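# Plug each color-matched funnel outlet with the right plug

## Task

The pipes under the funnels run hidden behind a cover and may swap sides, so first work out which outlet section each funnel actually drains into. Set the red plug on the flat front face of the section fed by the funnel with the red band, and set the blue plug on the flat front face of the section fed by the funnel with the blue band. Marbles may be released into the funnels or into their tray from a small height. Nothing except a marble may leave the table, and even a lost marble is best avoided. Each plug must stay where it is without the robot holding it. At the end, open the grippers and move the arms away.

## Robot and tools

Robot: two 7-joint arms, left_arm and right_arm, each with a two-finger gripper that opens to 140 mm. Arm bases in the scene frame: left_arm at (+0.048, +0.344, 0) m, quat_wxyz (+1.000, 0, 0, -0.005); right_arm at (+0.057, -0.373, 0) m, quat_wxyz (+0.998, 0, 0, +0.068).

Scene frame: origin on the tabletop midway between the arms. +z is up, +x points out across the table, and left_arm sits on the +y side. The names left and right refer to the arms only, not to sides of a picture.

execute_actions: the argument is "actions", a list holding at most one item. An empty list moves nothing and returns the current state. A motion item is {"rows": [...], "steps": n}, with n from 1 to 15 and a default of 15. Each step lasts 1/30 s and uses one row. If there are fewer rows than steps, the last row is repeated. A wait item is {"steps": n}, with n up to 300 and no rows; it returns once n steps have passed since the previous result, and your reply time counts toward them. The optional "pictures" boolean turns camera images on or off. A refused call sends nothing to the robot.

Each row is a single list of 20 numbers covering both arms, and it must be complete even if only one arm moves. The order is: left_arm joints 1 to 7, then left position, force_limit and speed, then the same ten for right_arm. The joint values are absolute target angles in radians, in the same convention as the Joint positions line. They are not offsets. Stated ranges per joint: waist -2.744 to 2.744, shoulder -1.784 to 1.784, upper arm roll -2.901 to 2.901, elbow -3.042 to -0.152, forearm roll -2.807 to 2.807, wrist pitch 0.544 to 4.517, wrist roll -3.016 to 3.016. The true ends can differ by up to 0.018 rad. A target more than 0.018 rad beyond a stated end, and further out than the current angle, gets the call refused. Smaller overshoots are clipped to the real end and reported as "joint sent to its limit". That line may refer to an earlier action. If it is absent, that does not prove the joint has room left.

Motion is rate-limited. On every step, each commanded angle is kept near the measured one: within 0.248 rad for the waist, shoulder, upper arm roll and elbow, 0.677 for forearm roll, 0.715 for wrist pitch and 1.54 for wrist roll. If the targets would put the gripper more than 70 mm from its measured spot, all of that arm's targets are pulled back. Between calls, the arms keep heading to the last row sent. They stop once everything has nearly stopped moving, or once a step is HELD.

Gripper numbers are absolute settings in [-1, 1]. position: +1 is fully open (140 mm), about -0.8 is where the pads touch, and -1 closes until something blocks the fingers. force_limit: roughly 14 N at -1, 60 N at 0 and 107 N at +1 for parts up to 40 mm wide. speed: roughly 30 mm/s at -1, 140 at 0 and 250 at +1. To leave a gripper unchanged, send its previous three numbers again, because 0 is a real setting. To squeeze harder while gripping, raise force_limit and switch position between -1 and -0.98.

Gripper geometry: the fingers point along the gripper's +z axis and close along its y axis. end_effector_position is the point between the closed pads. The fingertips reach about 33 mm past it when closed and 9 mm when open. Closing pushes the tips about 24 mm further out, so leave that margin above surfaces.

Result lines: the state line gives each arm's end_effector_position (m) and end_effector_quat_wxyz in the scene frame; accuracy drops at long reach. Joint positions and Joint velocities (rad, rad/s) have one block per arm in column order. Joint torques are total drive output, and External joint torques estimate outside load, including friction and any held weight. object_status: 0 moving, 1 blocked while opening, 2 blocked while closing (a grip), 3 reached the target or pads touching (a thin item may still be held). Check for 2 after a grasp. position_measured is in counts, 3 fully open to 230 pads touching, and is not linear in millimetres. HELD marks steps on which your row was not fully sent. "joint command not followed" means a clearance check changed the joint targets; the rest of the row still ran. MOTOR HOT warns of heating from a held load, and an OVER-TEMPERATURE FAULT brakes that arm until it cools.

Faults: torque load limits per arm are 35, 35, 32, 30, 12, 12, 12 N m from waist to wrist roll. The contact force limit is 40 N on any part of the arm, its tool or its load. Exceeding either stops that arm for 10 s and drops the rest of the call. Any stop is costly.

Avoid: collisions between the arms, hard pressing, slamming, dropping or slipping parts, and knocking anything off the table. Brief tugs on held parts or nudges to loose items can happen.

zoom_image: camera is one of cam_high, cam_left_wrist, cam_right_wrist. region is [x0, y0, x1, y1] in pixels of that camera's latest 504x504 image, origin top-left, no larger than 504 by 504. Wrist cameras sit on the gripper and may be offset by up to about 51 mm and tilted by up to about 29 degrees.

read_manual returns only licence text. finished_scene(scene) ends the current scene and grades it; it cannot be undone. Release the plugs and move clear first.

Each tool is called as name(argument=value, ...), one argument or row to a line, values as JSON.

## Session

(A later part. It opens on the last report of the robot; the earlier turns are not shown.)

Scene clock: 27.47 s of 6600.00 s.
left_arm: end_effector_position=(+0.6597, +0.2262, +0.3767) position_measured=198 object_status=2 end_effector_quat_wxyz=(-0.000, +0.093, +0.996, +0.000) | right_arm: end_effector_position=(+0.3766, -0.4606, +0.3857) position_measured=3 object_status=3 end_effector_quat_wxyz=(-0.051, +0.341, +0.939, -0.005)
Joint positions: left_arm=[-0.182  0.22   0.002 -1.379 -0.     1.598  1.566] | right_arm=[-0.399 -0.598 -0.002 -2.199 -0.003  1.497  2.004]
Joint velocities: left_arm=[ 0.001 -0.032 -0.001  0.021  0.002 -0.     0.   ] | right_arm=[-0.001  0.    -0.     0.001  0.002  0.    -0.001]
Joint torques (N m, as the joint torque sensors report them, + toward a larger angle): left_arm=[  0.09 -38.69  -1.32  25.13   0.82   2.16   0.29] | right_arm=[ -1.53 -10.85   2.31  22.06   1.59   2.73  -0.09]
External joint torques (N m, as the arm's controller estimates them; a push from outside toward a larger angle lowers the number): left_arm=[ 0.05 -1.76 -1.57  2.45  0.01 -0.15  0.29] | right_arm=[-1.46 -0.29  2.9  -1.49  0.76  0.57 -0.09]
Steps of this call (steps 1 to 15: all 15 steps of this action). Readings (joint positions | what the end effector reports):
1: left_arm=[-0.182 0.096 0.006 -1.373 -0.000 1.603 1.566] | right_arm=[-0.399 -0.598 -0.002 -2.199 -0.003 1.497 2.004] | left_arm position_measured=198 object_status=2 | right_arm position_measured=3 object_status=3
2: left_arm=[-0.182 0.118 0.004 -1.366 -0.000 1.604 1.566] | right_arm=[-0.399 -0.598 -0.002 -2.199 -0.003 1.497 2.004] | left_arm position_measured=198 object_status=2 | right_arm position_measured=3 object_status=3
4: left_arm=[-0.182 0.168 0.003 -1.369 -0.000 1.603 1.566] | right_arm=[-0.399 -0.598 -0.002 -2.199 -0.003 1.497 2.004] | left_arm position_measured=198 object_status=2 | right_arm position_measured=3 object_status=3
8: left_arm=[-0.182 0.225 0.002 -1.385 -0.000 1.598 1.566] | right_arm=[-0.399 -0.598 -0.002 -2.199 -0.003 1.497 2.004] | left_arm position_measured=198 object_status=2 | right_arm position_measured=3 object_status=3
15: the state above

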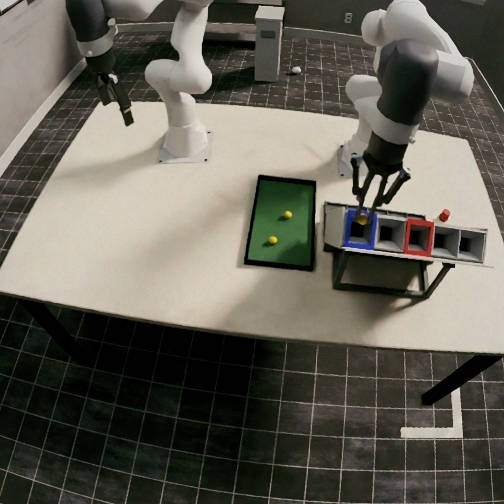

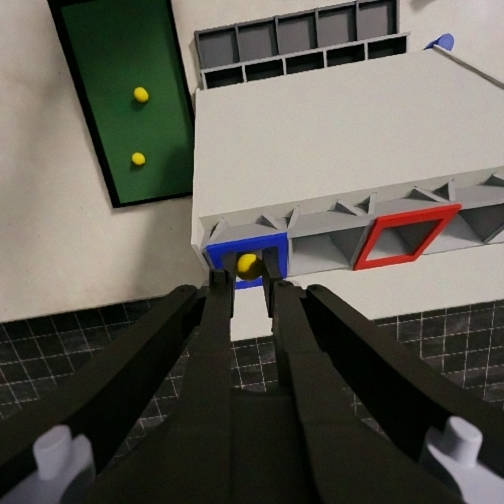

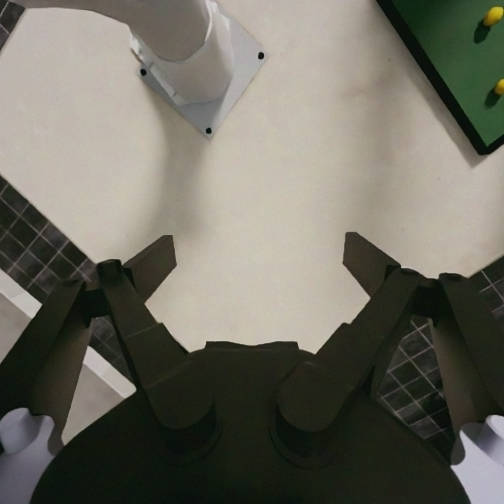

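execute_actions(
  actions=[
    {"rows":[[-0.182,0.217,0,-1.377,0,1.596,1.57,-0.3,-0.6,0,-0.4,-0.6,0,-2.2,0,1.5,2.0,1,0,0]],"steps":10},
  ],
  pictures=false,
)

execute_actions(
  actions=[
    {"rows":[[-0.25,-0.1,0,-1.55,0,1.6,1.57,-0.1,-0.6,0,-0.4,-0.6,0,-2.2,0,1.5,2.0,1,0,0]],"steps":10},
  ],
  pictures=false,
)

execute_actions(
  actions=[
    {"rows":[[-0.688,-0.5,0,-2.0,0,1.7,1.57,-0.1,-0.6,0,-0.4,-0.6,0,-2.2,0,1.5,2.0,1,0,0]],"steps":15},
  ],
)

execute_actions(
  actions=[
    {"rows":[[-0.688,-0.38,0,-2.35,0,2.1,1.57,-0.1,-0.6,0,-0.4,-0.6,0,-2.2,0,1.5,2.0,1,0,0]],"steps":15},
  ],
  pictures=false,
)

execute_actions(
  actions=[
    {"rows":[[-0.688,-0.2,0,-2.55,0,2.4,1.57,-0.1,-0.6,0,-0.4,-0.6,0,-2.2,0,1.5,2.0,1,0,0]],"steps":15},
  ],
  pictures=false,
)

execute_actions(
  actions=[
    {"rows":[[-0.688,-0.09,0,-2.588,0,2.52,1.57,-0.1,-0.6,0,-0.4,-0.6,0,-2.2,0,1.5,2.0,1,0,0]],"steps":15},
  ],
)

Scene clock: 34.70 s of 6600.00 s.
left_arm: end_effector_position=(+0.6598, +0.2261, +0.3780) position_measured=167 object_status=0 end_effector_quat_wxyz=(+0.001, +0.093, +0.996, +0.000) | right_arm: end_effector_position=(+0.3766, -0.4606, +0.3857) position_measured=3 object_status=3 end_effector_quat_wxyz=(-0.051, +0.341, +0.939, -0.005)
Joint positions: left_arm=[-0.182  0.218  0.001 -1.378 -0.     1.598  1.566] | right_arm=[-0.399 -0.598 -0.002 -2.199 -0.003  1.497  2.004]
Joint velocities: left_arm=[-0.001 -0.002  0.002 -0.     0.001  0.     0.   ] | right_arm=[-0.001 -0.001 -0.001 -0.     0.002  0.     0.001]
Joint torques (N m, as the joint torque sensors report them, + toward a larger angle): left_arm=[ -0.04 -39.49  -1.35  25.8    0.7    2.1    0.33] | right_arm=[ -1.01 -11.62   1.87  21.96   1.54   2.81  -0.08]
External joint torques (N m, as the arm's controller estimates them; a push from outside toward a larger angle lowers the number): left_arm=[-0.02 -0.44 -1.54  1.93 -0.12 -0.34  0.33] | right_arm=[-0.99 -1.07  2.41 -1.53  0.69  0.66 -0.08]
Steps of this call (steps 1 to 15: the robot went on to your last target; steps 16 to 90: nothing new was sent; then 3.90 s passed at rest; steps 91 to 100: all 10 steps of this action). Readings (joint positions | what the end effector reports):
91: left_arm=[-0.182 0.218 0.001 -1.378 -0.000 1.598 1.566] | right_arm=[-0.399 -0.598 -0.002 -2.199 -0.003 1.497 2.004] | left_arm position_measured=198 object_status=0 | right_arm position_measured=3 object_status=3
92: left_arm=[-0.182 0.218 0.001 -1.378 -0.000 1.598 1.566] | right_arm=[-0.399 -0.598 -0.002 -2.199 -0.003 1.497 2.004] | left_arm position_measured=196 object_status=0 | right_arm position_measured=3 object_status=3
94: left_arm=[-0.182 0.218 0.001 -1.378 -0.000 1.598 1.566] | right_arm=[-0.399 -0.598 -0.002 -2.199 -0.003 1.497 2.004] | left_arm position_measured=176 object_status=0 | right_arm position_measured=3 object_status=3
98: left_arm=[-0.182 0.218 0.001 -1.378 -0.000 1.598 1.566] | right_arm=[-0.399 -0.598 -0.002 -2.199 -0.003 1.497 2.004] | left_arm position_measured=167 object_status=0 | right_arm position_measured=3 object_status=3
100: the state above

Scene clock: 35.03 s of 6600.00 s.
left_arm: end_effector_position=(+0.5874, +0.2003, +0.4960) position_measured=141 object_status=0 end_effector_quat_wxyz=(+0.088, +0.127, +0.988, -0.012) | right_arm: end_effector_position=(+0.3766, -0.4606, +0.3857) position_measured=3 object_status=3 end_effector_quat_wxyz=(-0.051, +0.341, +0.939, -0.005)
Joint positions: left_arm=[-0.248 -0.107 -0.002 -1.53  -0.     1.6    1.566] | right_arm=[-0.399 -0.598 -0.002 -2.199 -0.003  1.497  2.004]
Joint velocities: left_arm=[-0.012 -0.232 -0.    -0.033 -0.001  0.015  0.001] | right_arm=[-0.001 -0.     0.     0.    -0.    -0.    -0.001]
Joint torques (N m, as the joint torque sensors report them, + toward a larger angle): left_arm=[-1.27 -9.57  0.97 14.17  0.64  2.4   0.3 ] | right_arm=[ -0.65 -12.14   1.91  21.72   1.42   2.71  -0.04]
External joint torques (N m, as the arm's controller estimates them; a push from outside toward a larger angle lowers the number): left_arm=[-1.88  0.1  -0.17  0.07 -0.13  0.32  0.31] | right_arm=[-0.64 -1.61  2.41 -1.79  0.58  0.55 -0.04]
Steps of this call (steps 1 to 10: all 10 steps of this action). Readings (joint positions | what the end effector reports):
1: left_arm=[-0.190 0.190 0.006 -1.420 -0.000 1.601 1.566] | right_arm=[-0.399 -0.598 -0.002 -2.199 -0.003 1.497 2.004] | left_arm position_measured=167 object_status=0 | right_arm position_measured=3 object_status=3
2: left_arm=[-0.200 0.151 0.007 -1.458 -0.000 1.598 1.566] | right_arm=[-0.399 -0.598 -0.002 -2.199 -0.003 1.497 2.004] | left_arm position_measured=160 object_status=0 | right_arm position_measured=3 object_status=3
4: left_arm=[-0.219 0.069 0.004 -1.500 -0.000 1.597 1.566] | right_arm=[-0.399 -0.598 -0.002 -2.199 -0.003 1.497 2.004] | left_arm position_measured=145 object_status=0 | right_arm position_measured=3 object_status=3
8: left_arm=[-0.245 -0.079 -0.002 -1.530 -0.000 1.598 1.566] | right_arm=[-0.399 -0.598 -0.002 -2.199 -0.003 1.497 2.004] | left_arm position_measured=141 object_status=0 | right_arm position_measured=3 object_status=3
10: the state above

Scene clock: 35.53 s of 6600.00 s.
left_arm: end_effector_position=(+0.3888, +0.0570, +0.4658) position_measured=141 object_status=3 end_effector_quat_wxyz=(+0.090, +0.339, +0.936, -0.030) | right_arm: end_effector_position=(+0.3766, -0.4606, +0.3857) position_measured=3 object_status=3 end_effector_quat_wxyz=(-0.051, +0.341, +0.939, -0.005)
Joint positions: left_arm=[-0.681 -0.494 -0.009 -1.988  0.001  1.684  1.566] | right_arm=[-0.399 -0.598 -0.002 -2.199 -0.003  1.497  2.004]
Joint velocities: left_arm=[-0.08  -0.066  0.043 -0.13   0.     0.074 -0.   ] | right_arm=[ 0.001 -0.    -0.001 -0.    -0.     0.001 -0.001]
Joint torques (N m, as the joint torque sensors report them, + toward a larger angle): left_arm=[ -1.28 -14.13   2.13  24.78   0.51   3.35   0.36] | right_arm=[ -1.   -11.43   2.62  22.06   1.5    2.79  -0.07]
External joint torques (N m, as the arm's controller estimates them; a push from outside toward a larger angle lowers the number): left_arm=[-2.78 -1.3   0.58  1.09 -0.58  0.41  0.37] | right_arm=[-1.03 -1.    3.08 -1.38  0.65  0.63 -0.07]
Steps of this call (steps 1 to 15: all 15 steps of this action). Readings (joint positions | what the end effector reports):
1: left_arm=[-0.274 -0.135 0.011 -1.565 0.002 1.611 1.566] | right_arm=[-0.399 -0.598 -0.002 -2.199 -0.003 1.497 2.004] | left_arm position_measured=141 object_status=3 | right_arm position_measured=3 object_status=3
2: left_arm=[-0.305 -0.168 0.015 -1.605 0.002 1.617 1.566] | right_arm=[-0.399 -0.598 -0.002 -2.199 -0.003 1.497 2.004] | left_arm position_measured=141 object_status=3 | right_arm position_measured=3 object_status=3
4: left_arm=[-0.377 -0.239 0.013 -1.680 0.002 1.630 1.566] | right_arm=[-0.399 -0.598 -0.002 -2.199 -0.003 1.497 2.004] | left_arm position_measured=141 object_status=3 | right_arm position_measured=3 object_status=3
8: left_arm=[-0.535 -0.380 0.004 -1.836 0.002 1.653 1.566] | right_arm=[-0.399 -0.598 -0.002 -2.199 -0.003 1.497 2.004] | left_arm position_measured=141 object_status=3 | right_arm position_measured=3 object_status=3
15: the state above

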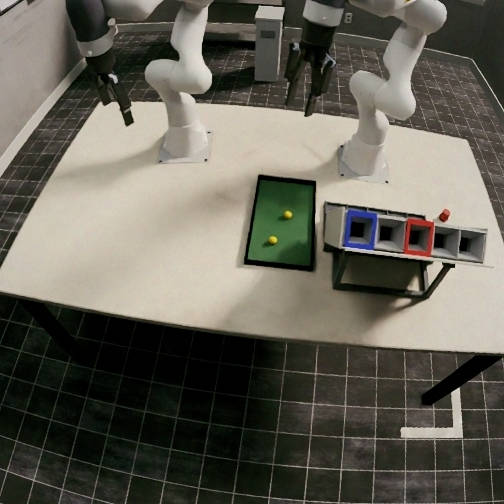

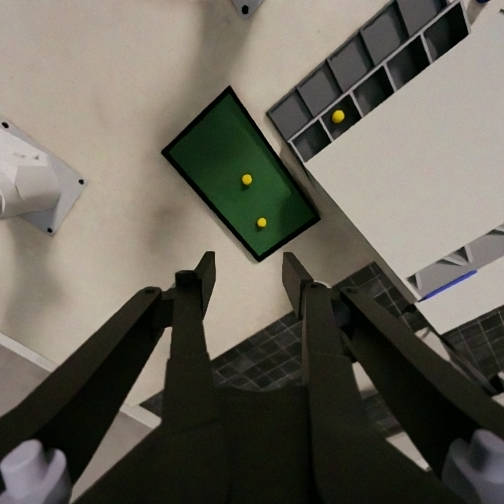

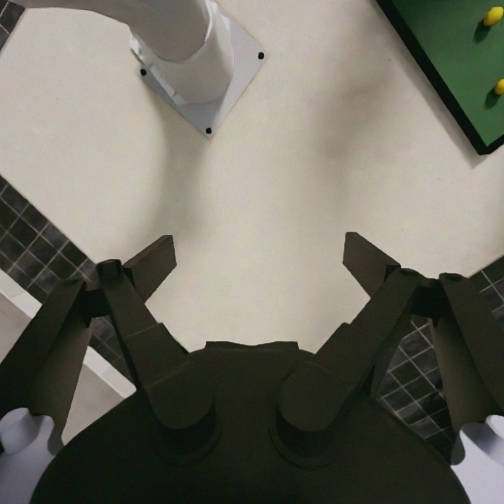

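Scene clock: 36.03 s of 6600.00 s.
left_arm: end_effector_position=(+0.4003, +0.0491, +0.2711) position_measured=141 object_status=3 end_effector_quat_wxyz=(+0.038, +0.339, +0.940, -0.013) | right_arm: end_effector_position=(+0.3766, -0.4606, +0.3857) position_measured=3 object_status=3 end_effector_quat_wxyz=(-0.051, +0.341, +0.939, -0.005)
Joint positions: left_arm=[-0.686 -0.374 -0.002 -2.35   0.001  2.056  1.566] | right_arm=[-0.399 -0.598 -0.002 -2.199 -0.003  1.497  2.004]
Joint velocities: left_arm=[-0.004 -0.048 -0.001  0.    -0.002  0.255 -0.   ] | right_arm=[ 0.001 -0.    -0.001 -0.     0.     0.001  0.001]
Joint torques (N m, as the joint torque sensors report them, + toward a larger angle): left_arm=[ -1.93 -20.65   0.6   26.56   0.41   2.89   0.36] | right_arm=[ -0.19 -11.19   1.46  22.35   1.56   2.71   0.03]
External joint torques (N m, as the arm's controller estimates them; a push from outside toward a larger angle lowers the number): left_arm=[-1.85 -1.98  1.02  2.34 -0.33  0.41  0.36] | right_arm=[-0.13 -0.72  2.06 -1.1   0.72  0.55  0.03]
Steps of this call (steps 1 to 15: all 15 steps of this action). Readings (joint positions | what the end effector reports):
1: left_arm=[-0.682 -0.495 -0.008 -2.011 0.001 1.720 1.566] | right_arm=[-0.399 -0.598 -0.002 -2.199 -0.003 1.497 2.004] | left_arm position_measured=141 object_status=3 | right_arm position_measured=3 object_status=3
2: left_arm=[-0.683 -0.488 -0.008 -2.042 0.001 1.754 1.566] | right_arm=[-0.399 -0.598 -0.002 -2.199 -0.003 1.497 2.004] | left_arm position_measured=141 object_status=3 | right_arm position_measured=3 object_status=3
4: left_arm=[-0.683 -0.461 -0.006 -2.116 0.001 1.814 1.566] | right_arm=[-0.399 -0.598 -0.002 -2.199 -0.003 1.497 2.004] | left_arm position_measured=141 object_status=3 | right_arm position_measured=3 object_status=3
8: left_arm=[-0.685 -0.401 -0.003 -2.282 0.001 1.944 1.566] | right_arm=[-0.399 -0.598 -0.002 -2.199 -0.003 1.497 2.004] | left_arm position_measured=141 object_status=3 | right_arm position_measured=3 object_status=3
15: the state above

Scene clock: 36.53 s of 6600.00 s.
left_arm: end_effector_position=(+0.3872, +0.0599, +0.1297) position_measured=141 object_status=3 end_effector_quat_wxyz=(+0.008, +0.340, +0.940, -0.003) | right_arm: end_effector_position=(+0.3766, -0.4606, +0.3857) position_measured=3 object_status=3 end_effector_quat_wxyz=(-0.051, +0.341, +0.939, -0.005)
Joint positions: left_arm=[-0.686 -0.197 -0.002 -2.551  0.001  2.371  1.566] | right_arm=[-0.399 -0.598 -0.002 -2.199 -0.003  1.497  2.004]
Joint velocities: left_arm=[-0.002 -0.009  0.     0.007 -0.     0.163  0.001] | right_arm=[-0.001  0.    -0.    -0.001 -0.001 -0.    -0.   ]
Joint torques (N m, as the joint torque sensors report them, + toward a larger angle): left_arm=[ -1.06 -23.71   0.31  23.53   0.33   2.75   0.27] | right_arm=[ -0.92 -10.59   1.82  22.73   1.58   2.86  -0.05]
External joint torques (N m, as the arm's controller estimates them; a push from outside toward a larger angle lowers the number): left_arm=[-0.98 -1.74  0.56  2.42 -0.24  0.41  0.27] | right_arm=[-0.88 -0.17  2.38 -0.67  0.75  0.72 -0.05]
Steps of this call (steps 1 to 15: all 15 steps of this action). Readings (joint positions | what the end effector reports):
1: left_arm=[-0.686 -0.368 -0.002 -2.364 0.001 2.089 1.566] | right_arm=[-0.399 -0.598 -0.002 -2.199 -0.003 1.497 2.004] | left_arm position_measured=141 object_status=3 | right_arm position_measured=3 object_status=3
2: left_arm=[-0.686 -0.350 -0.002 -2.388 0.001 2.121 1.566] | right_arm=[-0.399 -0.598 -0.002 -2.199 -0.003 1.497 2.004] | left_arm position_measured=141 object_status=3 | right_arm position_measured=3 object_status=3
4: left_arm=[-0.686 -0.297 -0.002 -2.446 0.001 2.184 1.566] | right_arm=[-0.399 -0.598 -0.002 -2.199 -0.003 1.497 2.004] | left_arm position_measured=141 object_status=3 | right_arm position_measured=3 object_status=3
8: left_arm=[-0.686 -0.204 -0.002 -2.541 0.001 2.296 1.566] | right_arm=[-0.399 -0.598 -0.002 -2.199 -0.003 1.497 2.004] | left_arm position_measured=141 object_status=3 | right_arm position_measured=3 object_status=3
15: the state above

Scene clock: 37.03 s of 6600.00 s.
left_arm: end_effector_position=(+0.3858, +0.0609, +0.0794) position_measured=141 object_status=3 end_effector_quat_wxyz=(+0.005, +0.340, +0.940, -0.001) | right_arm: end_effector_position=(+0.3766, -0.4606, +0.3857) position_measured=3 object_status=3 end_effector_quat_wxyz=(-0.051, +0.341, +0.939, -0.005)
Joint positions: left_arm=[-0.686 -0.09  -0.002 -2.589  0.001  2.509  1.566] | right_arm=[-0.399 -0.598 -0.002 -2.199 -0.003  1.497  2.004]
Joint velocities: left_arm=[ 0.    -0.001  0.001  0.001 -0.002  0.048  0.   ] | right_arm=[ 0.    -0.     0.001  0.     0.    -0.001 -0.001]
Joint torques (N m, as the joint torque sensors report them, + toward a larger angle): left_arm=[ -1.44 -24.71   0.13  22.6    0.19   2.89   0.37] | right_arm=[ -0.6  -12.02   1.85  21.95   1.51   2.76  -0.04]
External joint torques (N m, as the arm's controller estimates them; a push from outside toward a larger angle lowers the number): left_arm=[-1.48 -0.19  0.17  2.8  -0.3   0.46  0.37] | right_arm=[-0.63 -1.5   2.31 -1.54  0.67  0.61 -0.04]
Steps of this call (steps 1 to 15: all 15 steps of this action). Readings (joint positions | what the end effector reports):
1: left_arm=[-0.686 -0.183 -0.002 -2.552 0.001 2.399 1.566] | right_arm=[-0.399 -0.598 -0.002 -2.199 -0.003 1.497 2.004] | left_arm position_measured=141 object_status=3 | right_arm position_measured=3 object_status=3
2: left_arm=[-0.686 -0.157 -0.002 -2.558 0.001 2.423 1.566] | right_arm=[-0.399 -0.598 -0.002 -2.199 -0.003 1.497 2.004] | left_arm position_measured=141 object_status=3 | right_arm position_measured=3 object_status=3
4: left_arm=[-0.686 -0.115 -0.002 -2.577 0.001 2.453 1.566] | right_arm=[-0.399 -0.598 -0.002 -2.199 -0.003 1.497 2.004] | left_arm position_measured=141 object_status=3 | right_arm position_measured=3 object_status=3
8: left_arm=[-0.686 -0.090 -0.002 -2.590 0.001 2.485 1.566] | right_arm=[-0.399 -0.598 -0.002 -2.199 -0.003 1.497 2.004] | left_arm position_measured=141 object_status=3 | right_arm position_measured=3 object_status=3
15: the state above

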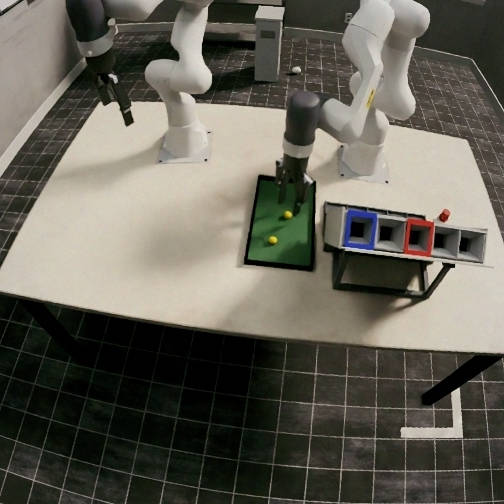

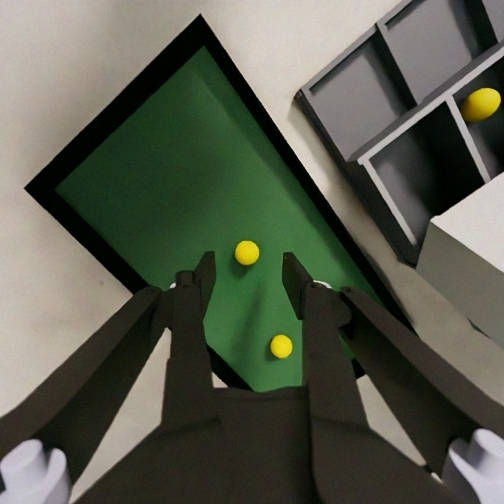

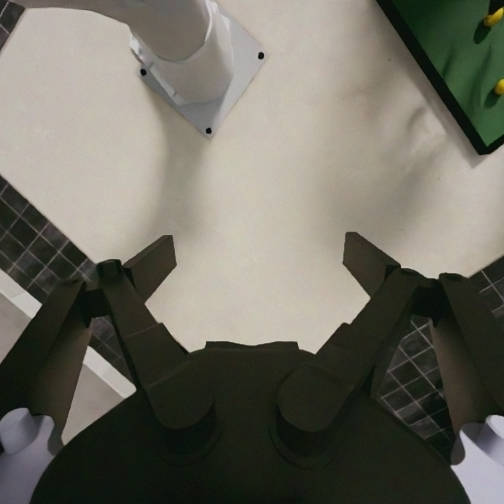

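execute_actions(
  actions=[
    {"rows":[[-0.69,-0.011,0,-2.605,0,2.596,1.57,-0.1,-0.6,0,-0.4,-0.6,0,-2.2,0,1.5,2.0,1,0,0]],"steps":15},
  ],
  pictures=false,
)

execute_actions(
  actions=[
    {"rows":[[-0.69,-0.011,0,-2.605,0,2.596,1.57,-1,-0.6,-0.5,-0.4,-0.6,0,-2.2,0,1.5,2.0,1,0,0]],"steps":15},
  ],
  pictures=false,
)

execute_actions(
  actions=[
    {"steps":5},
  ],
  pictures=false,
)

execute_actions(
  actions=[
    {"rows":[[-0.7,-0.3,0,-2.5,0,2.2,1.57,-1,-0.6,-0.5,-0.4,-0.6,0,-2.2,0,1.5,2.0,1,0,0]],"steps":12},
  ],
  pictures=false,
)

execute_actions(
  actions=[
    {"rows":[[-0.7,-0.5,0,-1.95,0,1.6,1.57,-1,-0.6,-0.5,-0.4,-0.6,0,-2.2,0,1.5,2.0,1,0,0]],"steps":15},
  ],
  pictures=false,
)

execute_actions(
  actions=[
    {"rows":[[0.062,0.06,0,-1.414,0,1.606,1.57,-1,-0.6,-0.5,-0.4,-0.6,0,-2.2,0,1.5,2.0,1,0,0]],"steps":15},
  ],
  pictures=false,
)

execute_actions(
  actions=[
    {"steps":12},
  ],
  pictures=false,
)

execute_actions(
  actions=[
    {"rows":[[0.062,0.191,0,-1.414,0,1.606,1.57,-1,-0.6,-0.5,-0.4,-0.6,0,-2.2,0,1.5,2.0,1,0,0]],"steps":15},
  ],
)

Scene clock: 45.83 s of 6600.00 s.
left_arm: end_effector_position=(+0.3809, +0.0640, +0.0460) position_measured=141 object_status=3 end_effector_quat_wxyz=(-0.002, +0.341, +0.940, +0.001) | right_arm: end_effector_position=(+0.3766, -0.4606, +0.3857) position_measured=3 object_status=3 end_effector_quat_wxyz=(-0.051, +0.341, +0.939, -0.005)
Joint positions: left_arm=[-0.688 -0.012 -0.001 -2.606  0.001  2.589  1.566] | right_arm=[-0.399 -0.598 -0.002 -2.199 -0.003  1.498  2.004]
Joint velocities: left_arm=[ 0.    -0.001  0.001 -0.002 -0.     0.026  0.   ] | right_arm=[-0.    -0.    -0.    -0.001 -0.001  0.    -0.002]
Joint torques (N m, as the joint torque sensors report them, + toward a larger angle): left_arm=[ -1.73 -24.88   0.52  20.47   0.1    2.82   0.27] | right_arm=[ -1.03 -10.89   2.15  21.97   1.55   2.7   -0.06]
External joint torques (N m, as the arm's controller estimates them; a push from outside toward a larger angle lowers the number): left_arm=[-1.74  0.93  0.51  2.06 -0.32  0.43  0.27] | right_arm=[-1.   -0.52  2.7  -1.4   0.72  0.55 -0.06]
Steps of this call (steps 1 to 15: the robot went on to your last target; steps 16 to 90: nothing new was sent; then 5.30 s passed at rest; steps 91 to 105: all 15 steps of this action). Readings (joint positions | what the end effector reports):
91: left_arm=[-0.686 -0.079 -0.001 -2.588 0.001 2.532 1.566] | right_arm=[-0.399 -0.598 -0.002 -2.199 -0.003 1.498 2.004] | left_arm position_measured=141 object_status=3 | right_arm position_measured=3 object_status=3
92: left_arm=[-0.687 -0.059 -0.001 -2.590 0.001 2.545 1.566] | right_arm=[-0.399 -0.598 -0.002 -2.199 -0.003 1.498 2.004] | left_arm position_measured=141 object_status=3 | right_arm position_measured=3 object_status=3
94: left_arm=[-0.687 -0.029 -0.001 -2.600 0.001 2.560 1.566] | right_arm=[-0.399 -0.598 -0.002 -2.199 -0.003 1.498 2.004] | left_arm position_measured=141 object_status=3 | right_arm position_measured=3 object_status=3
98: left_arm=[-0.688 -0.012 -0.001 -2.606 0.001 2.576 1.566] | right_arm=[-0.399 -0.598 -0.002 -2.199 -0.003 1.498 2.004] | left_arm position_measured=141 object_status=3 | right_arm position_measured=3 object_status=3
105: the state above

Scene clock: 46.33 s of 6600.00 s.
left_arm: end_effector_position=(+0.3819, +0.0631, +0.0464) position_measured=198 object_status=0 end_effector_quat_wxyz=(-0.000, +0.341, +0.940, +0.000) | right_arm: end_effector_position=(+0.3766, -0.4606, +0.3857) position_measured=3 object_status=3 end_effector_quat_wxyz=(-0.051, +0.341, +0.939, -0.005)
Joint positions: left_arm=[-0.688 -0.012 -0.001 -2.606  0.001  2.593  1.566] | right_arm=[-0.399 -0.598 -0.002 -2.199 -0.003  1.498  2.004]
Joint velocities: left_arm=[-0.     0.001 -0.    -0.    -0.     0.001  0.001] | right_arm=[-0.001 -0.    -0.     0.001 -0.    -0.001 -0.   ]
Joint torques (N m, as the joint torque sensors report them, + toward a larger angle): left_arm=[ -1.72 -25.56  -0.02  20.61   0.13   2.81   0.4 ] | right_arm=[ -1.52 -11.69   1.42  22.43   1.46   2.76  -0.15]
External joint torques (N m, as the arm's controller estimates them; a push from outside toward a larger angle lowers the number): left_arm=[-1.72  0.14 -0.01  2.24 -0.3   0.4   0.4 ] | right_arm=[-1.52 -1.19  1.91 -1.08  0.62  0.61 -0.15]
Steps of this call (steps 1 to 15: all 15 steps of this action). Readings (joint positions | what the end effector reports):
1: left_arm=[-0.688 -0.012 -0.001 -2.606 0.001 2.590 1.566] | right_arm=[-0.399 -0.598 -0.002 -2.199 -0.003 1.498 2.004] | left_arm position_measured=141 object_status=0 | right_arm position_measured=3 object_status=3
2: left_arm=[-0.688 -0.012 -0.001 -2.606 0.001 2.591 1.566] | right_arm=[-0.399 -0.598 -0.002 -2.199 -0.003 1.498 2.004] | left_arm position_measured=145 object_status=0 | right_arm position_measured=3 object_status=3
4: left_arm=[-0.688 -0.012 -0.001 -2.606 0.001 2.591 1.566] | right_arm=[-0.399 -0.598 -0.002 -2.199 -0.003 1.498 2.004] | left_arm position_measured=155 object_status=0 | right_arm position_measured=3 object_status=3
8: left_arm=[-0.688 -0.012 -0.001 -2.606 0.001 2.592 1.566] | right_arm=[-0.399 -0.598 -0.002 -2.199 -0.003 1.498 2.004] | left_arm position_measured=173 object_status=0 | right_arm position_measured=3 object_status=3
15: the state above

Scene clock: 46.50 s of 6600.00 s.
left_arm: end_effector_position=(+0.3819, +0.0631, +0.0464) position_measured=198 object_status=2 end_effector_quat_wxyz=(-0.000, +0.341, +0.940, +0.000) | right_arm: end_effector_position=(+0.3766, -0.4606, +0.3857) position_measured=3 object_status=3 end_effector_quat_wxyz=(-0.051, +0.341, +0.939, -0.005)
Joint positions: left_arm=[-0.688 -0.012 -0.001 -2.606  0.001  2.593  1.566] | right_arm=[-0.399 -0.598 -0.002 -2.199 -0.003  1.498  2.004]
Joint velocities: left_arm=[ 0.     0.     0.     0.001  0.    -0.    -0.001] | right_arm=[ 0.001 -0.002  0.002  0.001  0.     0.001  0.   ]
Joint torques (N m, as the joint torque sensors report them, + toward a larger angle): left_arm=[ -1.51 -24.8    0.2   20.47   0.23   2.73   0.37] | right_arm=[ -1.74 -10.52   1.76  22.28   1.49   2.72  -0.1 ]
External joint torques (N m, as the arm's controller estimates them; a push from outside toward a larger angle lowers the number): left_arm=[-1.49  1.05  0.23  1.97 -0.2   0.3   0.37] | right_arm=[-1.8  -0.06  2.17 -1.16  0.64  0.57 -0.1 ]
Steps of this call (steps 1 to 5: the robot went on to your last target). Readings (joint positions | what the end effector reports):
1: left_arm=[-0.688 -0.012 -0.001 -2.606 0.001 2.593 1.566] | right_arm=[-0.399 -0.598 -0.002 -2.199 -0.003 1.498 2.004] | left_arm position_measured=198 object_status=0 | right_arm position_measured=3 object_status=3
2: left_arm=[-0.688 -0.012 -0.001 -2.606 0.001 2.593 1.566] | right_arm=[-0.399 -0.598 -0.002 -2.199 -0.003 1.498 2.004] | left_arm position_measured=198 object_status=0 | right_arm position_measured=3 object_status=3
4: left_arm=[-0.688 -0.012 -0.001 -2.606 0.001 2.593 1.566] | right_arm=[-0.399 -0.598 -0.002 -2.199 -0.003 1.498 2.004] | left_arm position_measured=198 object_status=2 | right_arm position_measured=3 object_status=3
5: the state above

Scene clock: 46.90 s of 6600.00 s.
left_arm: end_effector_position=(+0.3913, +0.0497, +0.1903) position_measured=198 object_status=2 end_effector_quat_wxyz=(+0.030, +0.345, +0.938, -0.011) | right_arm: end_effector_position=(+0.3766, -0.4606, +0.3857) position_measured=3 object_status=3 end_effector_quat_wxyz=(-0.051, +0.341, +0.939, -0.005)
Joint positions: left_arm=[-0.698 -0.303 -0.001 -2.495  0.001  2.255  1.566] | right_arm=[-0.399 -0.598 -0.002 -2.199 -0.003  1.498  2.004]
Joint velocities: left_arm=[ 0.     0.006 -0.001 -0.05   0.001 -0.323  0.001] | right_arm=[ 0.    -0.002  0.001  0.    -0.    -0.001 -0.   ]
Joint torques (N m, as the joint torque sensors report them, + toward a larger angle): left_arm=[ -2.14 -19.87   0.82  24.7    0.45   2.17   0.36] | right_arm=[ -0.71 -11.29   1.56  22.81   1.45   2.85   0.11]
External joint torques (N m, as the arm's controller estimates them; a push from outside toward a larger angle lowers the number): left_arm=[-2.2   0.26  1.02  1.17 -0.22 -0.54  0.36] | right_arm=[-0.72 -0.72  2.04 -0.7   0.61  0.7   0.11]
Steps of this call (steps 1 to 12: all 12 steps of this action). Readings (joint positions | what the end effector reports):
1: left_arm=[-0.689 -0.031 -0.001 -2.600 0.001 2.550 1.566] | right_arm=[-0.399 -0.598 -0.002 -2.199 -0.003 1.498 2.004] | left_arm position_measured=198 object_status=2 | right_arm position_measured=3 object_status=3
2: left_arm=[-0.690 -0.070 -0.001 -2.589 0.001 2.509 1.566] | right_arm=[-0.399 -0.598 -0.002 -2.199 -0.003 1.498 2.004] | left_arm position_measured=198 object_status=2 | right_arm position_measured=3 object_status=3
4: left_arm=[-0.693 -0.158 -0.001 -2.555 0.001 2.436 1.566] | right_arm=[-0.399 -0.598 -0.002 -2.199 -0.003 1.498 2.004] | left_arm position_measured=198 object_status=2 | right_arm position_measured=3 object_status=3
8: left_arm=[-0.697 -0.289 -0.001 -2.498 0.001 2.315 1.566] | right_arm=[-0.399 -0.598 -0.002 -2.199 -0.003 1.498 2.004] | left_arm position_measured=198 object_status=2 | right_arm position_measured=3 object_status=3
12: the state above

Scene clock: 47.40 s of 6600.00 s.
left_arm: end_effector_position=(+0.3926, +0.0486, +0.4881) position_measured=198 object_status=2 end_effector_quat_wxyz=(+0.116, +0.342, +0.931, -0.043) | right_arm: end_effector_position=(+0.3766, -0.4606, +0.3857) position_measured=3 object_status=3 end_effector_quat_wxyz=(-0.051, +0.341, +0.939, -0.005)
Joint positions: left_arm=[-0.698 -0.507 -0.001 -1.963  0.001  1.704  1.566] | right_arm=[-0.399 -0.598 -0.002 -2.199 -0.003  1.498  2.004]
Joint velocities: left_arm=[-0.001 -0.156  0.     0.34  -0.    -0.57   0.001] | right_arm=[ 0.    -0.    -0.     0.     0.001 -0.001  0.001]
Joint torques (N m, as the joint torque sensors report them, + toward a larger angle): left_arm=[-1.21 -0.24  0.3  16.44  0.47  1.46  0.35] | right_arm=[ -0.77 -11.49   2.19  22.05   1.56   2.69   0.  ]
External joint torques (N m, as the arm's controller estimates them; a push from outside toward a larger angle lowers the number): left_arm=[-1.17 -0.29  0.74  2.43 -0.2  -0.51  0.36] | right_arm=[-0.8  -0.96  2.67 -1.43  0.72  0.54  0.  ]
Steps of this call (steps 1 to 15: all 15 steps of this action). Readings (joint positions | what the end effector reports):
1: left_arm=[-0.698 -0.310 -0.001 -2.479 0.001 2.202 1.566] | right_arm=[-0.399 -0.598 -0.002 -2.199 -0.003 1.498 2.004] | left_arm position_measured=198 object_status=2 | right_arm position_measured=3 object_status=3
2: left_arm=[-0.698 -0.327 -0.001 -2.451 0.001 2.153 1.566] | right_arm=[-0.399 -0.598 -0.002 -2.199 -0.003 1.498 2.004] | left_arm position_measured=198 object_status=2 | right_arm position_measured=3 object_status=3
4: left_arm=[-0.698 -0.370 -0.001 -2.381 0.001 2.064 1.566] | right_arm=[-0.399 -0.598 -0.002 -2.199 -0.003 1.498 2.004] | left_arm position_measured=198 object_status=2 | right_arm position_measured=3 object_status=3
8: left_arm=[-0.698 -0.436 -0.001 -2.214 0.001 1.914 1.566] | right_arm=[-0.399 -0.598 -0.002 -2.199 -0.003 1.498 2.004] | left_arm position_measured=198 object_status=2 | right_arm position_measured=3 object_status=3
15: the state above

Scene clock: 47.90 s of 6600.00 s.
left_arm: end_effector_position=(+0.6242, +0.2320, +0.4798) position_measured=198 object_status=2 end_effector_quat_wxyz=(+0.090, +0.093, +0.992, -0.009) | right_arm: end_effector_position=(+0.3766, -0.4606, +0.3857) position_measured=3 object_status=3 end_effector_quat_wxyz=(-0.051, +0.341, +0.939, -0.005)
Joint positions: left_arm=[-0.172 -0.037 -0.009 -1.494 -0.002  1.64   1.566] | right_arm=[-0.399 -0.598 -0.002 -2.199 -0.003  1.498  2.004]
Joint velocities: left_arm=[ 0.962  0.541  0.073  0.307 -0.001 -0.052 -0.001] | right_arm=[-0.001  0.001  0.001 -0.002 -0.001 -0.     0.002]
Joint torques (N m, as the joint torque sensors report them, + toward a larger angle): left_arm=[ -0.07 -37.13  -3.11  28.41   0.86   1.98   0.28] | right_arm=[ -0.83 -11.1    0.94  21.85   1.49   2.71  -0.04]
External joint torques (N m, as the arm's controller estimates them; a push from outside toward a larger angle lowers the number): left_arm=[ 2.3   0.86 -1.53  3.55 -0.11 -0.47  0.27] | right_arm=[-0.84 -0.72  1.42 -1.55  0.64  0.57 -0.04]
Steps of this call (steps 1 to 15: all 15 steps of this action). Readings (joint positions | what the end effector reports):
1: left_arm=[-0.665 -0.486 -0.013 -1.920 -0.001 1.688 1.566] | right_arm=[-0.399 -0.598 -0.002 -2.199 -0.003 1.498 2.004] | left_arm position_measured=198 object_status=2 | right_arm position_measured=3 object_status=3
2: left_arm=[-0.628 -0.451 -0.016 -1.873 -0.001 1.683 1.566] | right_arm=[-0.399 -0.598 -0.002 -2.199 -0.003 1.498 2.004] | left_arm position_measured=198 object_status=2 | right_arm position_measured=3 object_status=3
4: left_arm=[-0.552 -0.378 -0.015 -1.791 -0.001 1.672 1.566] | right_arm=[-0.399 -0.598 -0.002 -2.199 -0.003 1.498 2.004] | left_arm position_measured=198 object_status=2 | right_arm position_measured=3 object_status=3
8: left_arm=[-0.409 -0.232 -0.011 -1.643 -0.002 1.656 1.566] | right_arm=[-0.399 -0.598 -0.002 -2.199 -0.003 1.498 2.004] | left_arm position_measured=198 object_status=2 | right_arm position_measured=3 object_status=3
15: the state above

Scene clock: 48.30 s of 6600.00 s.
left_arm: end_effector_position=(+0.6526, +0.3802, +0.4570) position_measured=198 object_status=2 end_effector_quat_wxyz=(+0.067, -0.032, +0.997, +0.002) | right_arm: end_effector_position=(+0.3766, -0.4606, +0.3857) position_measured=3 object_status=3 end_effector_quat_wxyz=(-0.051, +0.341, +0.939, -0.005)
Joint positions: left_arm=[ 0.063  0.061  0.007 -1.418 -0.001  1.613  1.566] | right_arm=[-0.399 -0.598 -0.002 -2.199 -0.003  1.498  2.004]
Joint velocities: left_arm=[-0.     0.    -0.063  0.04   0.    -0.021  0.   ] | right_arm=[-0.     0.    -0.001 -0.001 -0.     0.     0.   ]
Joint torques (N m, as the joint torque sensors report them, + toward a larger angle): left_arm=[ -0.89 -33.99  -0.83  25.37   0.86   1.96   0.31] | right_arm=[ -0.9  -10.67   1.69  21.88   1.51   2.68  -0.11]
External joint torques (N m, as the arm's controller estimates them; a push from outside toward a larger angle lowers the number): left_arm=[ 0.17 -1.79 -0.79  2.76  0.15 -0.69  0.32] | right_arm=[-0.87 -0.27  2.23 -1.53  0.67  0.54 -0.11]
Steps of this call (steps 1 to 12: the robot went on to your last target). Readings (joint positions | what the end effector reports):
1: left_arm=[-0.137 -0.019 -0.008 -1.484 -0.002 1.637 1.566] | right_arm=[-0.399 -0.598 -0.002 -2.199 -0.003 1.498 2.004] | left_arm position_measured=198 object_status=2 | right_arm position_measured=3 object_status=3
2: left_arm=[-0.103 -0.003 -0.008 -1.473 -0.002 1.635 1.566] | right_arm=[-0.399 -0.598 -0.002 -2.199 -0.003 1.498 2.004] | left_arm position_measured=198 object_status=2 | right_arm position_measured=3 object_status=3
4: left_arm=[-0.034 0.026 -0.006 -1.450 -0.002 1.628 1.566] | right_arm=[-0.399 -0.598 -0.002 -2.199 -0.003 1.498 2.004] | left_arm position_measured=198 object_status=2 | right_arm position_measured=3 object_status=3
8: left_arm=[0.052 0.058 0.010 -1.425 -0.001 1.618 1.566] | right_arm=[-0.399 -0.598 -0.002 -2.199 -0.003 1.498 2.004] | left_arm position_measured=198 object_status=2 | right_arm position_measured=3 object_status=3
12: the state above

Scene clock: 48.80 s of 6600.00 s.
left_arm: end_effector_position=(+0.6628, +0.3772, +0.3758) position_measured=198 object_status=2 end_effector_quat_wxyz=(-0.001, -0.029, +1.000, -0.000) | right_arm: end_effector_position=(+0.3766, -0.4606, +0.3857) position_measured=3 object_status=3 end_effector_quat_wxyz=(-0.051, +0.341, +0.939, -0.005)
Joint positions: left_arm=[ 0.063  0.194  0.002 -1.416 -0.001  1.607  1.566] | right_arm=[-0.399 -0.598 -0.002 -2.199 -0.003  1.498  2.004]
Joint velocities: left_arm=[-0.    -0.035  0.     0.024  0.001  0.001  0.001] | right_arm=[-0.    -0.001 -0.001  0.    -0.001  0.    -0.001]
Joint torques (N m, as the joint torque sensors report them, + toward a larger angle): left_arm=[ -0.45 -38.06  -1.76  25.35   0.81   2.23   0.27] | right_arm=[ -1.   -10.67   1.95  22.78   1.54   2.84  -0.09]
External joint torques (N m, as the arm's controller estimates them; a push from outside toward a larger angle lowers the number): left_arm=[-0.6  -1.46 -2.07  2.36 -0.01 -0.11  0.27] | right_arm=[-0.92 -0.14  2.56 -0.73  0.71  0.68 -0.09]
Steps of this call (steps 1 to 15: all 15 steps of this action). Readings (joint positions | what the end effector reports):
1: left_arm=[0.063 0.073 0.006 -1.407 -0.001 1.612 1.566] | right_arm=[-0.399 -0.598 -0.002 -2.199 -0.003 1.498 2.004] | left_arm position_measured=198 object_status=2 | right_arm position_measured=3 object_status=3
2: left_arm=[0.063 0.095 0.004 -1.401 -0.001 1.613 1.566] | right_arm=[-0.399 -0.598 -0.002 -2.199 -0.003 1.498 2.004] | left_arm position_measured=198 object_status=2 | right_arm position_measured=3 object_status=3
4: left_arm=[0.063 0.144 0.002 -1.405 -0.001 1.613 1.566] | right_arm=[-0.399 -0.598 -0.002 -2.199 -0.003 1.498 2.004] | left_arm position_measured=198 object_status=2 | right_arm position_measured=3 object_status=3
8: left_arm=[0.063 0.199 0.002 -1.422 -0.001 1.608 1.566] | right_arm=[-0.399 -0.598 -0.002 -2.199 -0.003 1.498 2.004] | left_arm position_measured=198 object_status=2 | right_arm position_measured=3 object_status=3
15: the state above

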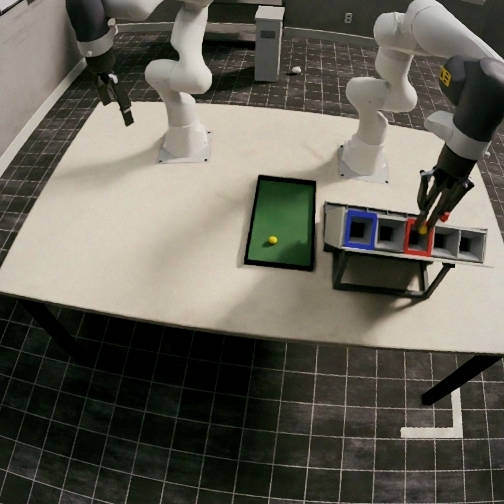

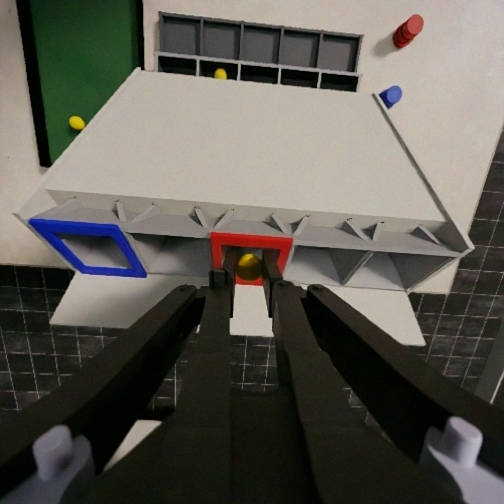

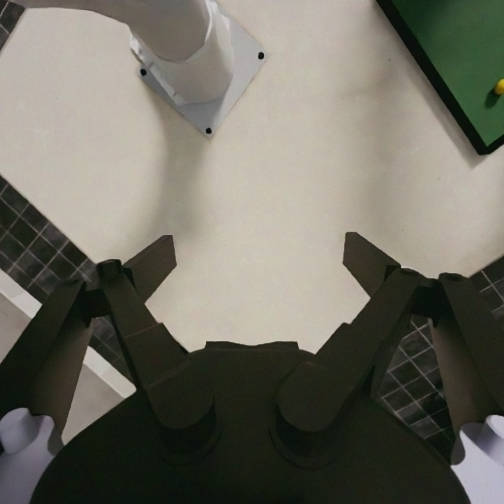

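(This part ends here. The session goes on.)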